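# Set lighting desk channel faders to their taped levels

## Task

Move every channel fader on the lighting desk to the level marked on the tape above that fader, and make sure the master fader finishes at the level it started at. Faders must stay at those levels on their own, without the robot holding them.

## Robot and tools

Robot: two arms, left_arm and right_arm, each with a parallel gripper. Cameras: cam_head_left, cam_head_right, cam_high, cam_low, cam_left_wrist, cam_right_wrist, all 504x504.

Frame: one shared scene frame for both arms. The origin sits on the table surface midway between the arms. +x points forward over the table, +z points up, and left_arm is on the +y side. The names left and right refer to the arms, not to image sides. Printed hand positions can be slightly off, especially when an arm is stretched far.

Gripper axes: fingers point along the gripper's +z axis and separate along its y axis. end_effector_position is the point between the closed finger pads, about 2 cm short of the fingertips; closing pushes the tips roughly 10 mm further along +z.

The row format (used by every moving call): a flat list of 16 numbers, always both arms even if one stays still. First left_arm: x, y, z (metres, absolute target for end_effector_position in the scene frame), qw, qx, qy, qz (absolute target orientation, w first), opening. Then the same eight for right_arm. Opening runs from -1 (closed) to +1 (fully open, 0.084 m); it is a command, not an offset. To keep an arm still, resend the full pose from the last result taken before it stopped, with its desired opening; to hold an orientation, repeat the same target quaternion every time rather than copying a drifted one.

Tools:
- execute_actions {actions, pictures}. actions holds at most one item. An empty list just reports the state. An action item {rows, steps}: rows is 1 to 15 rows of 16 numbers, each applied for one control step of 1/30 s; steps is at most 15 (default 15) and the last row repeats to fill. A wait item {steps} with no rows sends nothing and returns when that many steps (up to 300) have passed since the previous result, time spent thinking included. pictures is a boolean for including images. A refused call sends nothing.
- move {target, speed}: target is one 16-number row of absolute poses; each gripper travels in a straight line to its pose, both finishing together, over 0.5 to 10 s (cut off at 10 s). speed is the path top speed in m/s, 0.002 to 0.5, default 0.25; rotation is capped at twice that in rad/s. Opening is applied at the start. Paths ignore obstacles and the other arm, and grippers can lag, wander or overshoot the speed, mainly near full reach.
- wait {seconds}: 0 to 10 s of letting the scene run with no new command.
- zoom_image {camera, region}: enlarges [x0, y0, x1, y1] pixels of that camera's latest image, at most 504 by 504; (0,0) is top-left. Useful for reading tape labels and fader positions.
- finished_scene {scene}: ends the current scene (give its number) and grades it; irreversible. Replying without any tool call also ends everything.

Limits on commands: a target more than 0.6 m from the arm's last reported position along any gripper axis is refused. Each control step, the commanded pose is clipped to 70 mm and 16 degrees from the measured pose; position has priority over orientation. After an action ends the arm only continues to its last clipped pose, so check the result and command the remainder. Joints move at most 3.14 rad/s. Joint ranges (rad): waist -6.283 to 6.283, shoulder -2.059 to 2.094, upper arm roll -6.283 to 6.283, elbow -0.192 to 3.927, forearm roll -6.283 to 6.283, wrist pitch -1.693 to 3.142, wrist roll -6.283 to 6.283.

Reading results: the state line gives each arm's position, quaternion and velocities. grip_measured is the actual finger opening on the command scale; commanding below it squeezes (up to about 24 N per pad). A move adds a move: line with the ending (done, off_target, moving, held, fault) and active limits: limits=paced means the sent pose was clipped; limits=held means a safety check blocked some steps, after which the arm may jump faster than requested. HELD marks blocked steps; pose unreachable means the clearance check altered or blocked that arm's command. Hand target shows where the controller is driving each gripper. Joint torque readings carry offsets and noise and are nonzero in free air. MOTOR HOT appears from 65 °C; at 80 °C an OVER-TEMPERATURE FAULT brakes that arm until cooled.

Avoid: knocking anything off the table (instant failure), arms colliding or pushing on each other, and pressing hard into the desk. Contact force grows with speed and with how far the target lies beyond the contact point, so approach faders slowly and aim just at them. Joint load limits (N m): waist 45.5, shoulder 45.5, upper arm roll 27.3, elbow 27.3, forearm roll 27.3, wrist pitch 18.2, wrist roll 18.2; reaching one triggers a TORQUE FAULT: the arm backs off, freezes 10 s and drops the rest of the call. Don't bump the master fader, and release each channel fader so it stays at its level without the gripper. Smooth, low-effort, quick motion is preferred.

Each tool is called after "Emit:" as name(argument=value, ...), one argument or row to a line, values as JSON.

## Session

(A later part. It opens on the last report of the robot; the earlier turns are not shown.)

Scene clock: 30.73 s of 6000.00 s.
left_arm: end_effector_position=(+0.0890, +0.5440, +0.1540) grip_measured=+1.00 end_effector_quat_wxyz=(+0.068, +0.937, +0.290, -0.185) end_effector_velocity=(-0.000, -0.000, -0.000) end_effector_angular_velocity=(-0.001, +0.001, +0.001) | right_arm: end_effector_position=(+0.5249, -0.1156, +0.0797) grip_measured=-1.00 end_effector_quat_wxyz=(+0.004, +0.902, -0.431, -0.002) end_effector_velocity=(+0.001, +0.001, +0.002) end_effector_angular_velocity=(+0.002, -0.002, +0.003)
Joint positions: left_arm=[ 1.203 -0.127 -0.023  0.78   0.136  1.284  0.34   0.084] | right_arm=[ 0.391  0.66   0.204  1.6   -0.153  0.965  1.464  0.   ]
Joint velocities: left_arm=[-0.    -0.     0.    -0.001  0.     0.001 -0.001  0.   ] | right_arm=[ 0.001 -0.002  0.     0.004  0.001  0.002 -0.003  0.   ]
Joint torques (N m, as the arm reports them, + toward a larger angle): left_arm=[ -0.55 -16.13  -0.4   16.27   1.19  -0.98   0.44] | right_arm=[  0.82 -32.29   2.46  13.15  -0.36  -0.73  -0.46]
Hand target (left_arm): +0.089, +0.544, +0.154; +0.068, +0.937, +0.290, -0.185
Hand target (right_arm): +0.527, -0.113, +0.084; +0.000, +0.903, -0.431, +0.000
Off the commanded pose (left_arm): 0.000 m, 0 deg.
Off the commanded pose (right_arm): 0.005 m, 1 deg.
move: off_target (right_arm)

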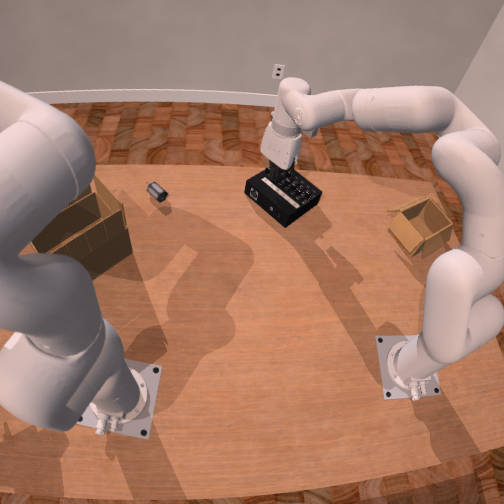

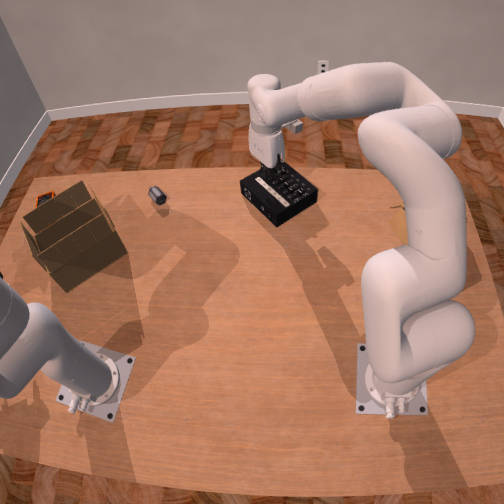

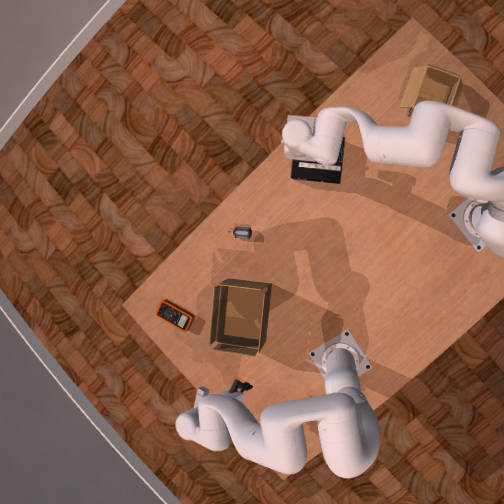

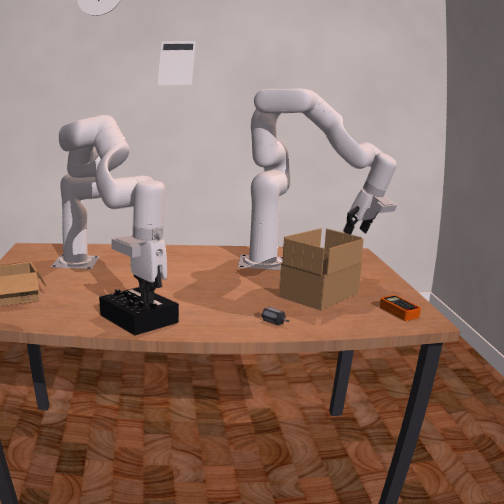

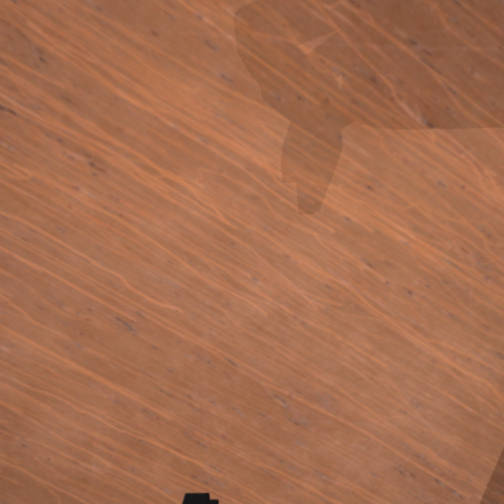

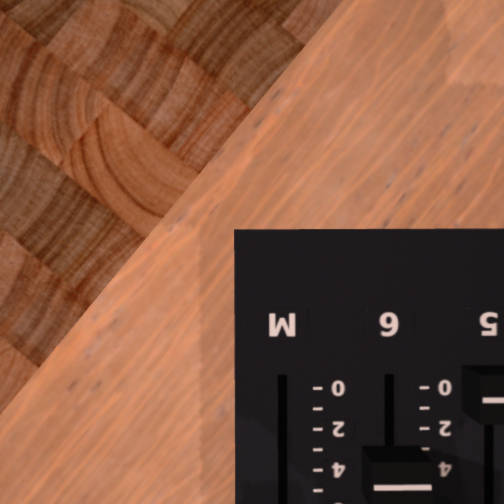

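Emit:
move(
  target=[0.089,0.544,0.154,0.068,0.937,0.29,-0.185,1,0.522,-0.107,0.12,0,0.9026,-0.4305,0,-1],
  speed=0.06,
)

Emit:
move(
  target=[0.089,0.544,0.154,0.068,0.937,0.29,-0.185,1,0.5477,-0.1723,0.12,0,0.46,0.888,0,-1],
  speed=0.5,
)

Emit:
move(
  target=[0.089,0.544,0.154,0.068,0.937,0.29,-0.185,1,0.5477,-0.1723,0.085,0,0.4305,0.9026,0,-1],
  speed=0.04,
)

Scene clock: 37.33 s of 6000.00 s.
left_arm: end_effector_position=(+0.0890, +0.5440, +0.1540) grip_measured=+1.00 end_effector_quat_wxyz=(+0.068, +0.937, +0.290, -0.185) end_effector_velocity=(+0.000, -0.000, -0.000) end_effector_angular_velocity=(-0.000, -0.000, +0.001) | right_arm: end_effector_position=(+0.5218, -0.1073, +0.1196) grip_measured=-1.00 end_effector_quat_wxyz=(+0.000, +0.903, -0.431, -0.000) end_effector_velocity=(-0.002, -0.001, -0.002) end_effector_angular_velocity=(-0.003, +0.007, -0.001)
Joint positions: left_arm=[ 1.203 -0.127 -0.023  0.78   0.136  1.284  0.34   0.084] | right_arm=[ 0.399  0.605  0.215  1.629 -0.142  1.039  1.469  0.   ]
Joint velocities: left_arm=[-0.     0.     0.    -0.    -0.001 -0.    -0.    -0.   ] | right_arm=[-0.     0.001 -0.    -0.001  0.001  0.005 -0.     0.   ]
Joint torques (N m, as the arm reports them, + toward a larger angle): left_arm=[ -0.48 -15.81  -0.32  16.09   0.91  -1.08   0.23] | right_arm=[  1.32 -33.3    3.03  14.12  -0.42  -0.97  -0.44]
Hand target (left_arm): +0.089, +0.544, +0.154; +0.068, +0.937, +0.290, -0.185
Hand target (right_arm): +0.522, -0.107, +0.120; +0.000, +0.903, -0.431, +0.000
Off the commanded pose (left_arm): 0.000 m, 0 deg.
Off the commanded pose (right_arm): 0.001 m, 0 deg.
After step 90, 2.63 s passed at rest.
move: done

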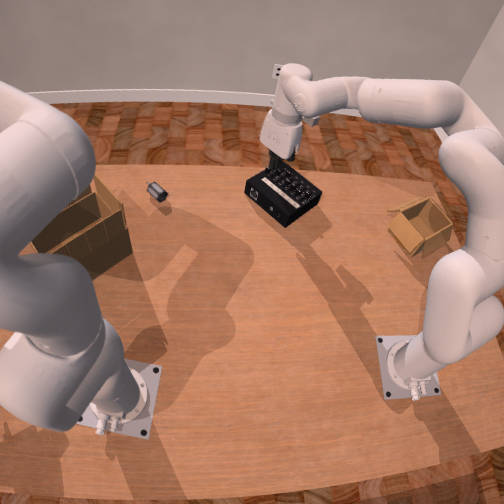

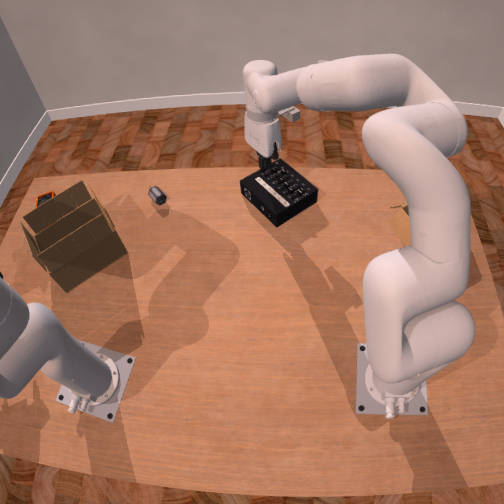

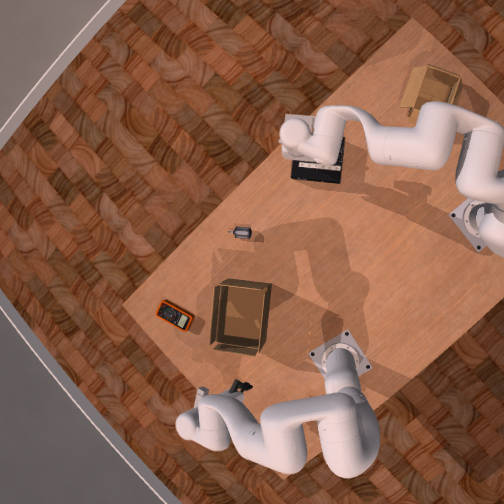

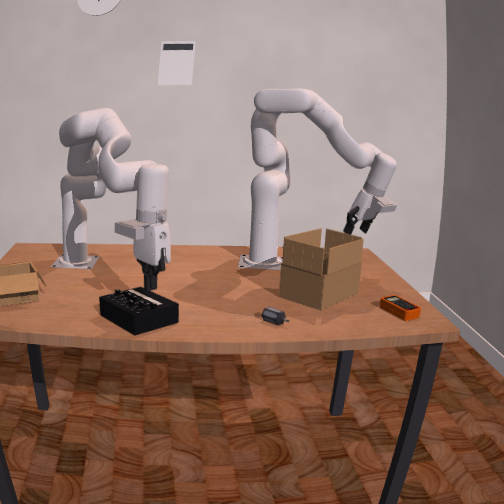

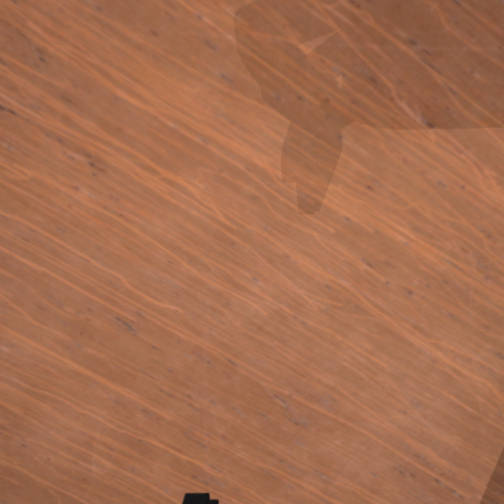

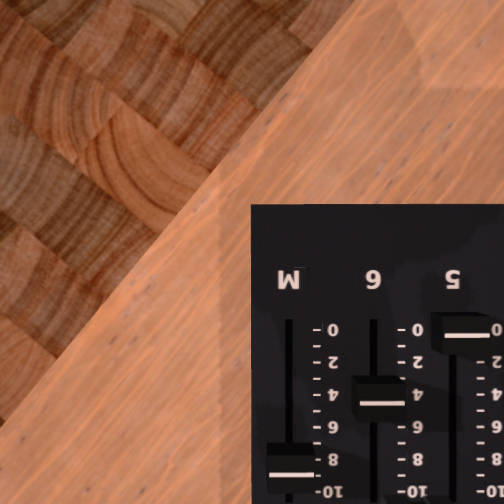

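Scene clock: 41.00 s of 6000.00 s.
left_arm: end_effector_position=(+0.0890, +0.5440, +0.1540) grip_measured=+1.00 end_effector_quat_wxyz=(+0.068, +0.937, +0.290, -0.185) end_effector_velocity=(+0.000, +0.000, +0.000) end_effector_angular_velocity=(+0.000, -0.001, -0.002) | right_arm: end_effector_position=(+0.5478, -0.1728, +0.1200) grip_measured=-1.00 end_effector_quat_wxyz=(+0.000, +0.461, +0.888, -0.000) end_effector_velocity=(-0.000, -0.001, -0.001) end_effector_angular_velocity=(-0.001, +0.003, +0.008)
Joint positions: left_arm=[ 1.203 -0.127 -0.023  0.78   0.136  1.284  0.34   0.084] | right_arm=[-0.103  0.717  0.745  1.624 -0.521  1.113 -1.501  0.   ]
Joint velocities: left_arm=[-0.     0.     0.     0.001 -0.    -0.     0.002 -0.   ] | right_arm=[-0.002  0.002  0.001  0.001 -0.     0.003 -0.01   0.   ]
Joint torques (N m, as the arm reports them, + toward a larger angle): left_arm=[ -0.48 -15.72  -0.32  16.13   0.84  -1.26   0.28] | right_arm=[  1.14 -30.39   9.84  12.58  -0.24  -0.91  -0.44]
Hand target (left_arm): +0.089, +0.544, +0.154; +0.068, +0.937, +0.290, -0.185
Hand target (right_arm): +0.548, -0.173, +0.120; +0.000, +0.461, +0.888, -0.000
Off the commanded pose (left_arm): 0.000 m, 0 deg.
Off the commanded pose (right_arm): 0.001 m, 0 deg.
move: done

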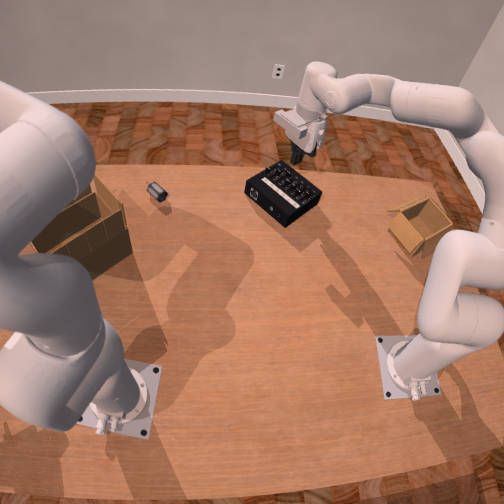

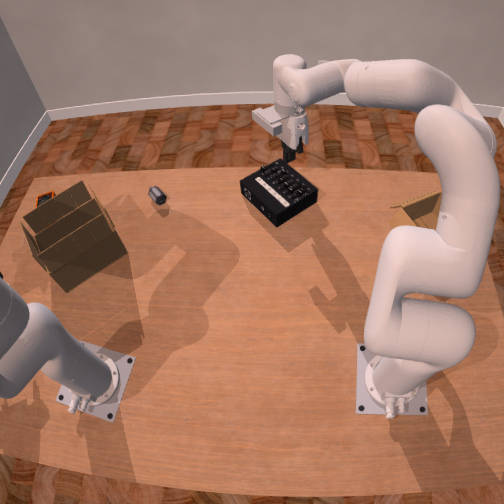

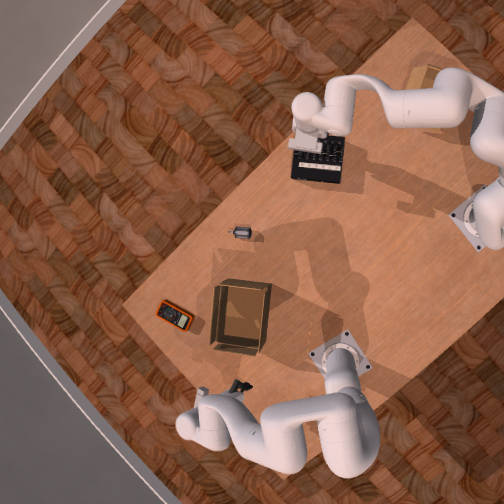

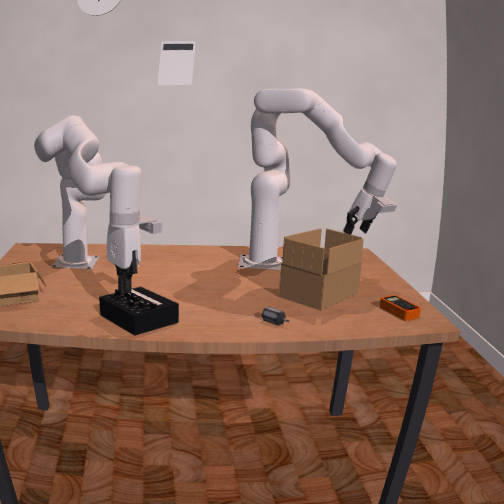

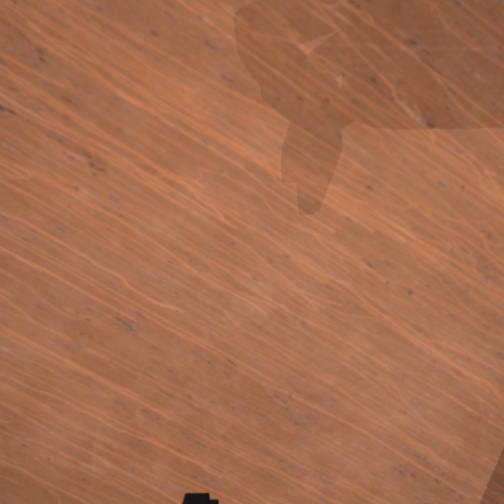

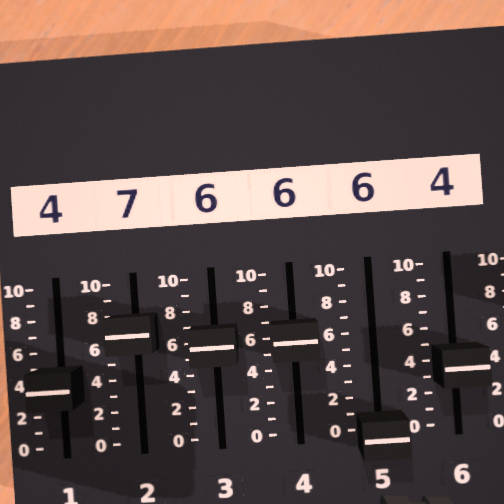

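Scene clock: 42.20 s of 6000.00 s.
left_arm: end_effector_position=(+0.0890, +0.5440, +0.1540) grip_measured=+1.00 end_effector_quat_wxyz=(+0.068, +0.937, +0.290, -0.185) end_effector_velocity=(+0.001, +0.000, +0.000) end_effector_angular_velocity=(+0.002, -0.000, -0.002) | right_arm: end_effector_position=(+0.5479, -0.1724, +0.0851) grip_measured=-1.00 end_effector_quat_wxyz=(+0.000, +0.431, +0.903, -0.000) end_effector_velocity=(-0.000, +0.002, -0.001) end_effector_angular_velocity=(+0.002, -0.001, +0.004)
Joint positions: left_arm=[ 1.203 -0.127 -0.023  0.78   0.136  1.284  0.34   0.084] | right_arm=[-0.099  0.768  0.73   1.598 -0.564  1.049 -1.543  0.   ]
Joint velocities: left_arm=[-0.001  0.    -0.002  0.001  0.    -0.    -0.001  0.   ] | right_arm=[ 0.001  0.002  0.001 -0.    -0.001 -0.003 -0.001  0.   ]
Joint torques (N m, as the arm reports them, + toward a larger angle): left_arm=[ -0.21 -15.79  -0.37  16.26   1.18  -1.12   0.33] | right_arm=[  1.88 -30.81  10.83  12.21  -0.12  -0.87  -0.4 ]
Hand target (left_arm): +0.089, +0.544, +0.154; +0.068, +0.937, +0.290, -0.185
Hand target (right_arm): +0.548, -0.172, +0.085; -0.000, +0.430, +0.903, +0.000
Off the commanded pose (left_arm): 0.000 m, 0 deg.
Off the commanded pose (right_arm): 0.000 m, 0 deg.
move: done

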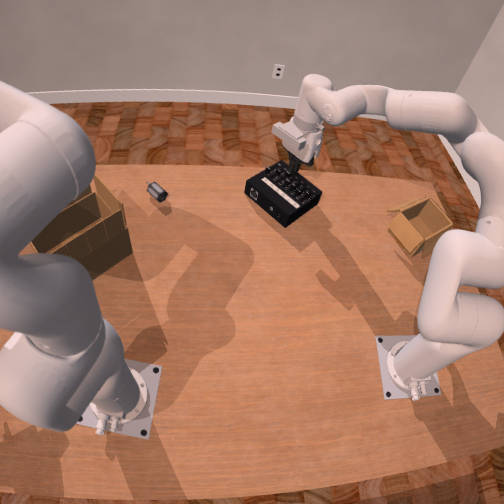

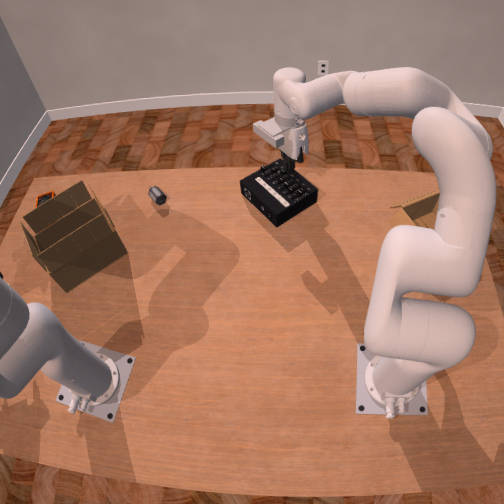

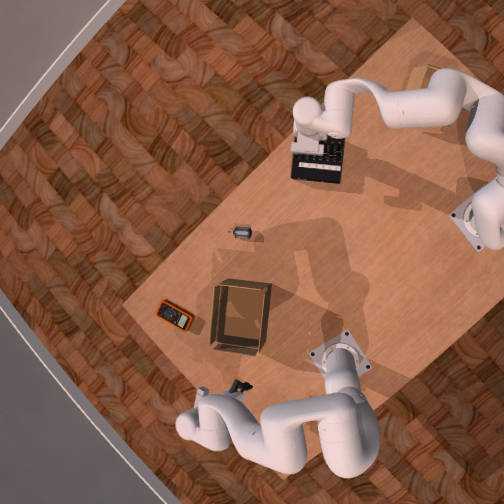

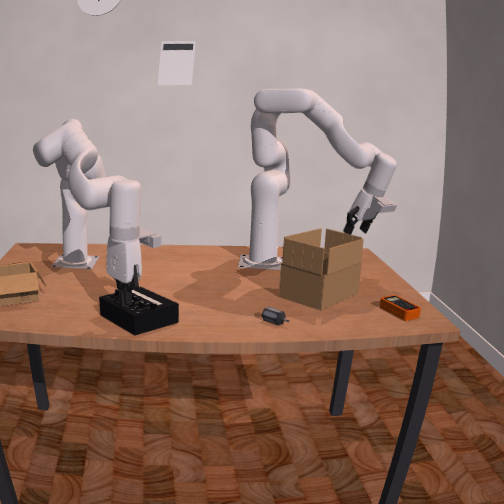

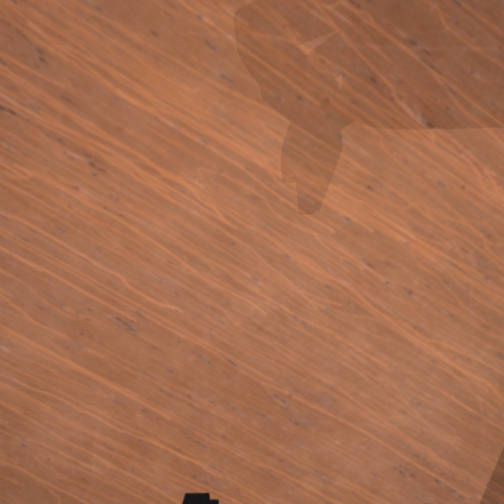

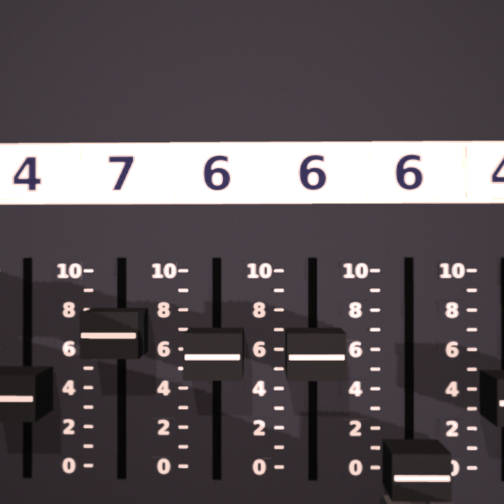

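Emit:
move(
  target=[0.089,0.544,0.154,0.068,0.937,0.29,-0.185,1,0.5318,-0.1526,0.085,0,0.4305,0.9026,0,-1],
  speed=0.02,
)

Emit:
move(
  target=[0.089,0.544,0.154,0.068,0.937,0.29,-0.185,1,0.57,-0.15,0.16,0,0.4305,0.9026,0,-1],
  speed=0.08,
)

Scene clock: 46.83 s of 6000.00 s.
left_arm: end_effector_position=(+0.0890, +0.5440, +0.1540) grip_measured=+1.00 end_effector_quat_wxyz=(+0.068, +0.937, +0.290, -0.185) end_effector_velocity=(-0.000, +0.000, +0.000) end_effector_angular_velocity=(+0.001, -0.000, +0.001) | right_arm: end_effector_position=(+0.5319, -0.1525, +0.0850) grip_measured=-1.00 end_effector_quat_wxyz=(-0.000, +0.430, +0.903, +0.000) end_effector_velocity=(-0.000, -0.000, -0.001) end_effector_angular_velocity=(+0.000, +0.002, -0.004)
Joint positions: left_arm=[ 1.203 -0.127 -0.023  0.78   0.136  1.284  0.34   0.084] | right_arm=[-0.078  0.749  0.74   1.559 -0.563  1.034 -1.498  0.   ]
Joint velocities: left_arm=[ 0.001  0.     0.     0.001  0.001 -0.    -0.    -0.   ] | right_arm=[-0.001  0.    -0.001 -0.002  0.001 -0.001  0.003  0.   ]
Joint torques (N m, as the arm reports them, + toward a larger angle): left_arm=[  0.07 -16.14  -0.23  16.4    1.21  -1.13   0.26] | right_arm=[  1.51 -30.25  10.47  12.17  -0.19  -0.88  -0.45]
Hand target (left_arm): +0.089, +0.544, +0.154; +0.068, +0.937, +0.290, -0.185
Hand target (right_arm): +0.532, -0.152, +0.085; -0.000, +0.430, +0.903, +0.000
Off the commanded pose (left_arm): 0.000 m, 0 deg.
Off the commanded pose (right_arm): 0.000 m, 0 deg.
After step 90, 0.10 s passed at rest.
move: done

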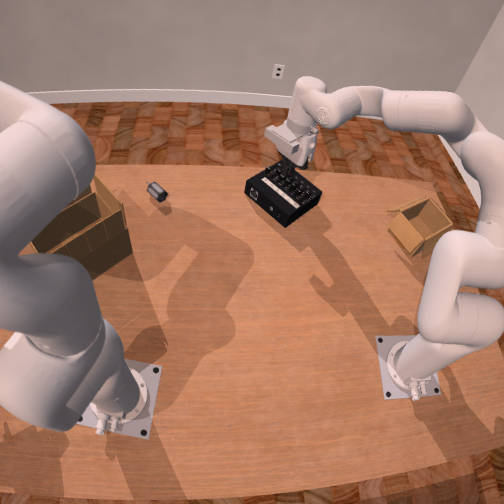

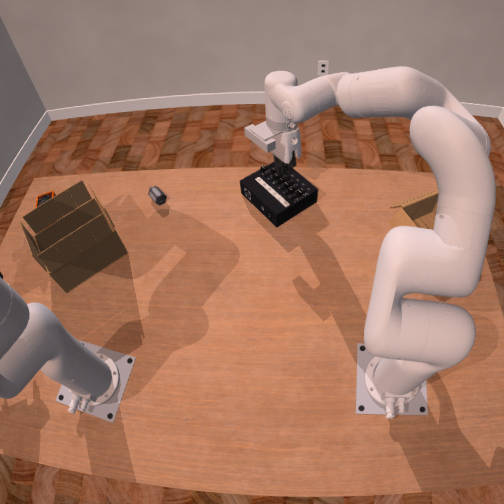

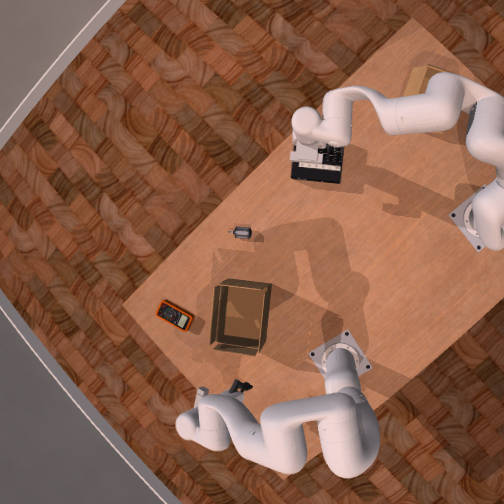

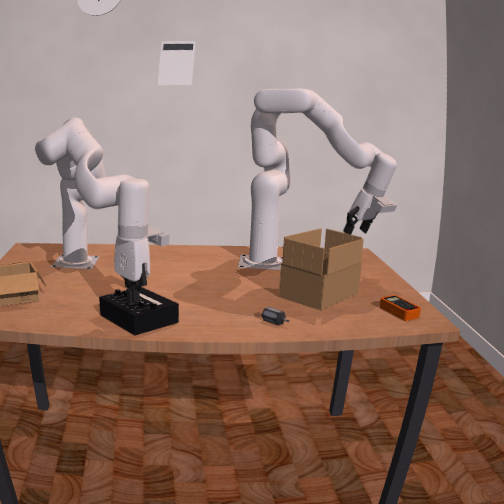

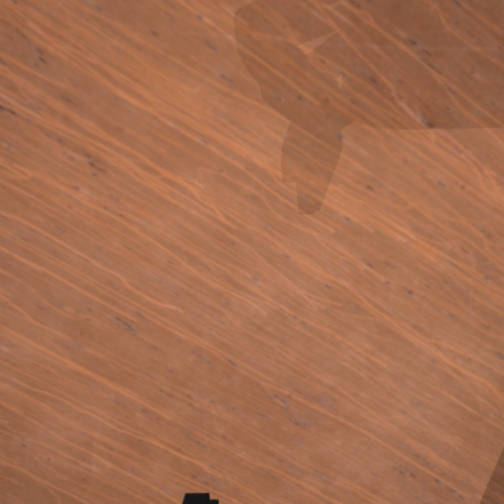

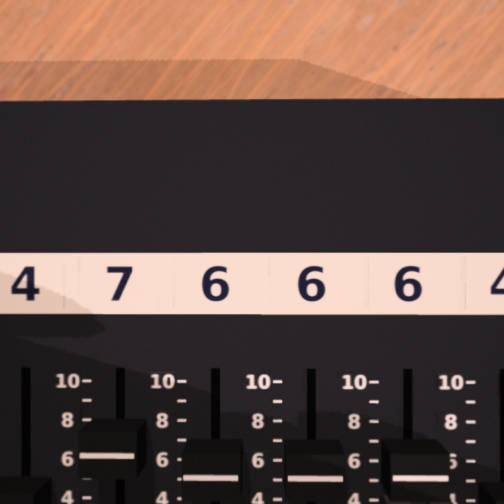

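Scene clock: 48.23 s of 6000.00 s.
left_arm: end_effector_position=(+0.0890, +0.5440, +0.1540) grip_measured=+1.00 end_effector_quat_wxyz=(+0.068, +0.937, +0.290, -0.185) end_effector_velocity=(+0.000, -0.001, +0.000) end_effector_angular_velocity=(-0.002, +0.001, -0.000) | right_arm: end_effector_position=(+0.5694, -0.1505, +0.1596) grip_measured=-1.00 end_effector_quat_wxyz=(-0.000, +0.431, +0.902, -0.000) end_effector_velocity=(+0.001, -0.001, +0.001) end_effector_angular_velocity=(-0.003, +0.004, -0.001)
Joint positions: left_arm=[ 1.203 -0.127 -0.023  0.78   0.136  1.284  0.34   0.084] | right_arm=[-0.009  0.781  0.747  1.857 -0.524  1.272 -1.58   0.   ]
Joint velocities: left_arm=[ 0.    -0.    -0.002  0.    -0.001  0.003 -0.     0.   ] | right_arm=[ 0.006  0.006 -0.003  0.016  0.     0.013 -0.004  0.   ]
Joint torques (N m, as the arm reports them, + toward a larger angle): left_arm=[ -0.32 -15.79  -0.28  16.31   1.07  -1.05   0.42] | right_arm=[  1.2  -32.71   9.77  12.71  -0.28  -0.81  -0.46]
Hand target (left_arm): +0.089, +0.544, +0.154; +0.068, +0.937, +0.290, -0.185
Hand target (right_arm): +0.570, -0.150, +0.160; -0.000, +0.431, +0.902, -0.000
Off the commanded pose (left_arm): 0.000 m, 0 deg.
Off the commanded pose (right_arm): 0.001 m, 0 deg.
move: done

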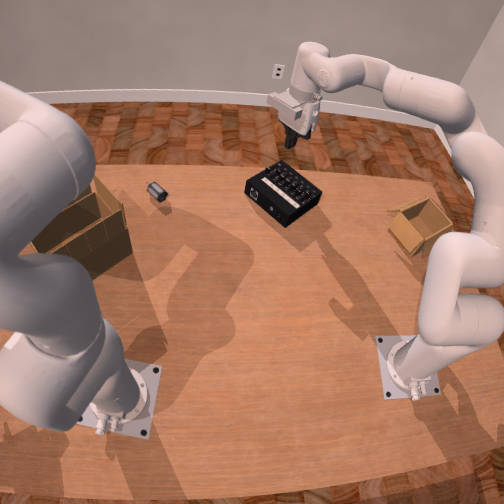

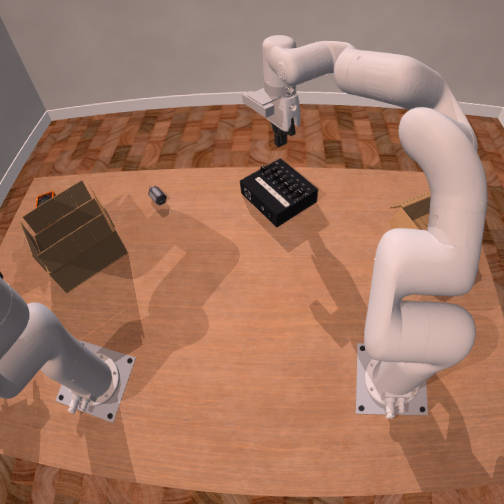

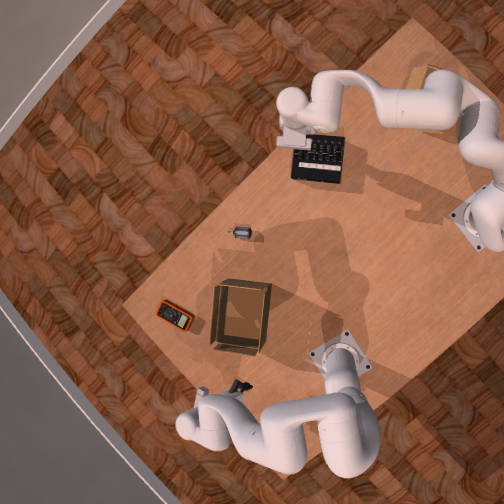

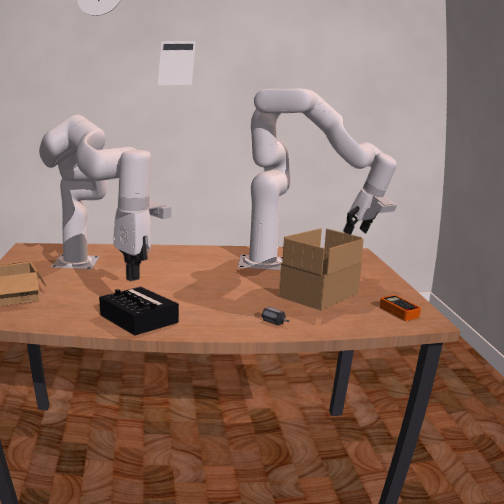

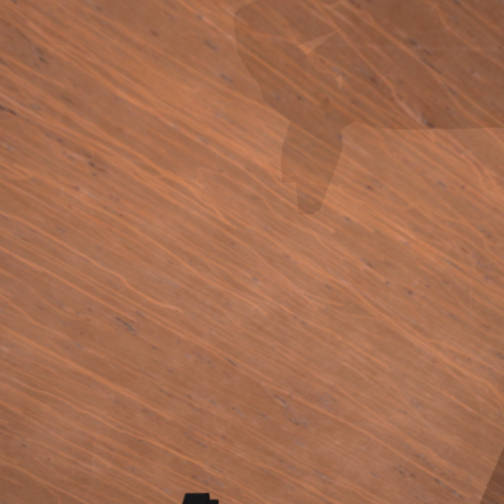

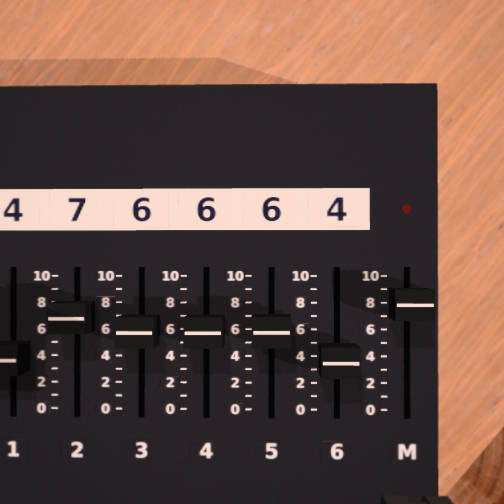

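Ch6 is about 3.85; acceptable.

Emit:
finished_scene(
  scene=1,
)

The scene is finished: the task was done.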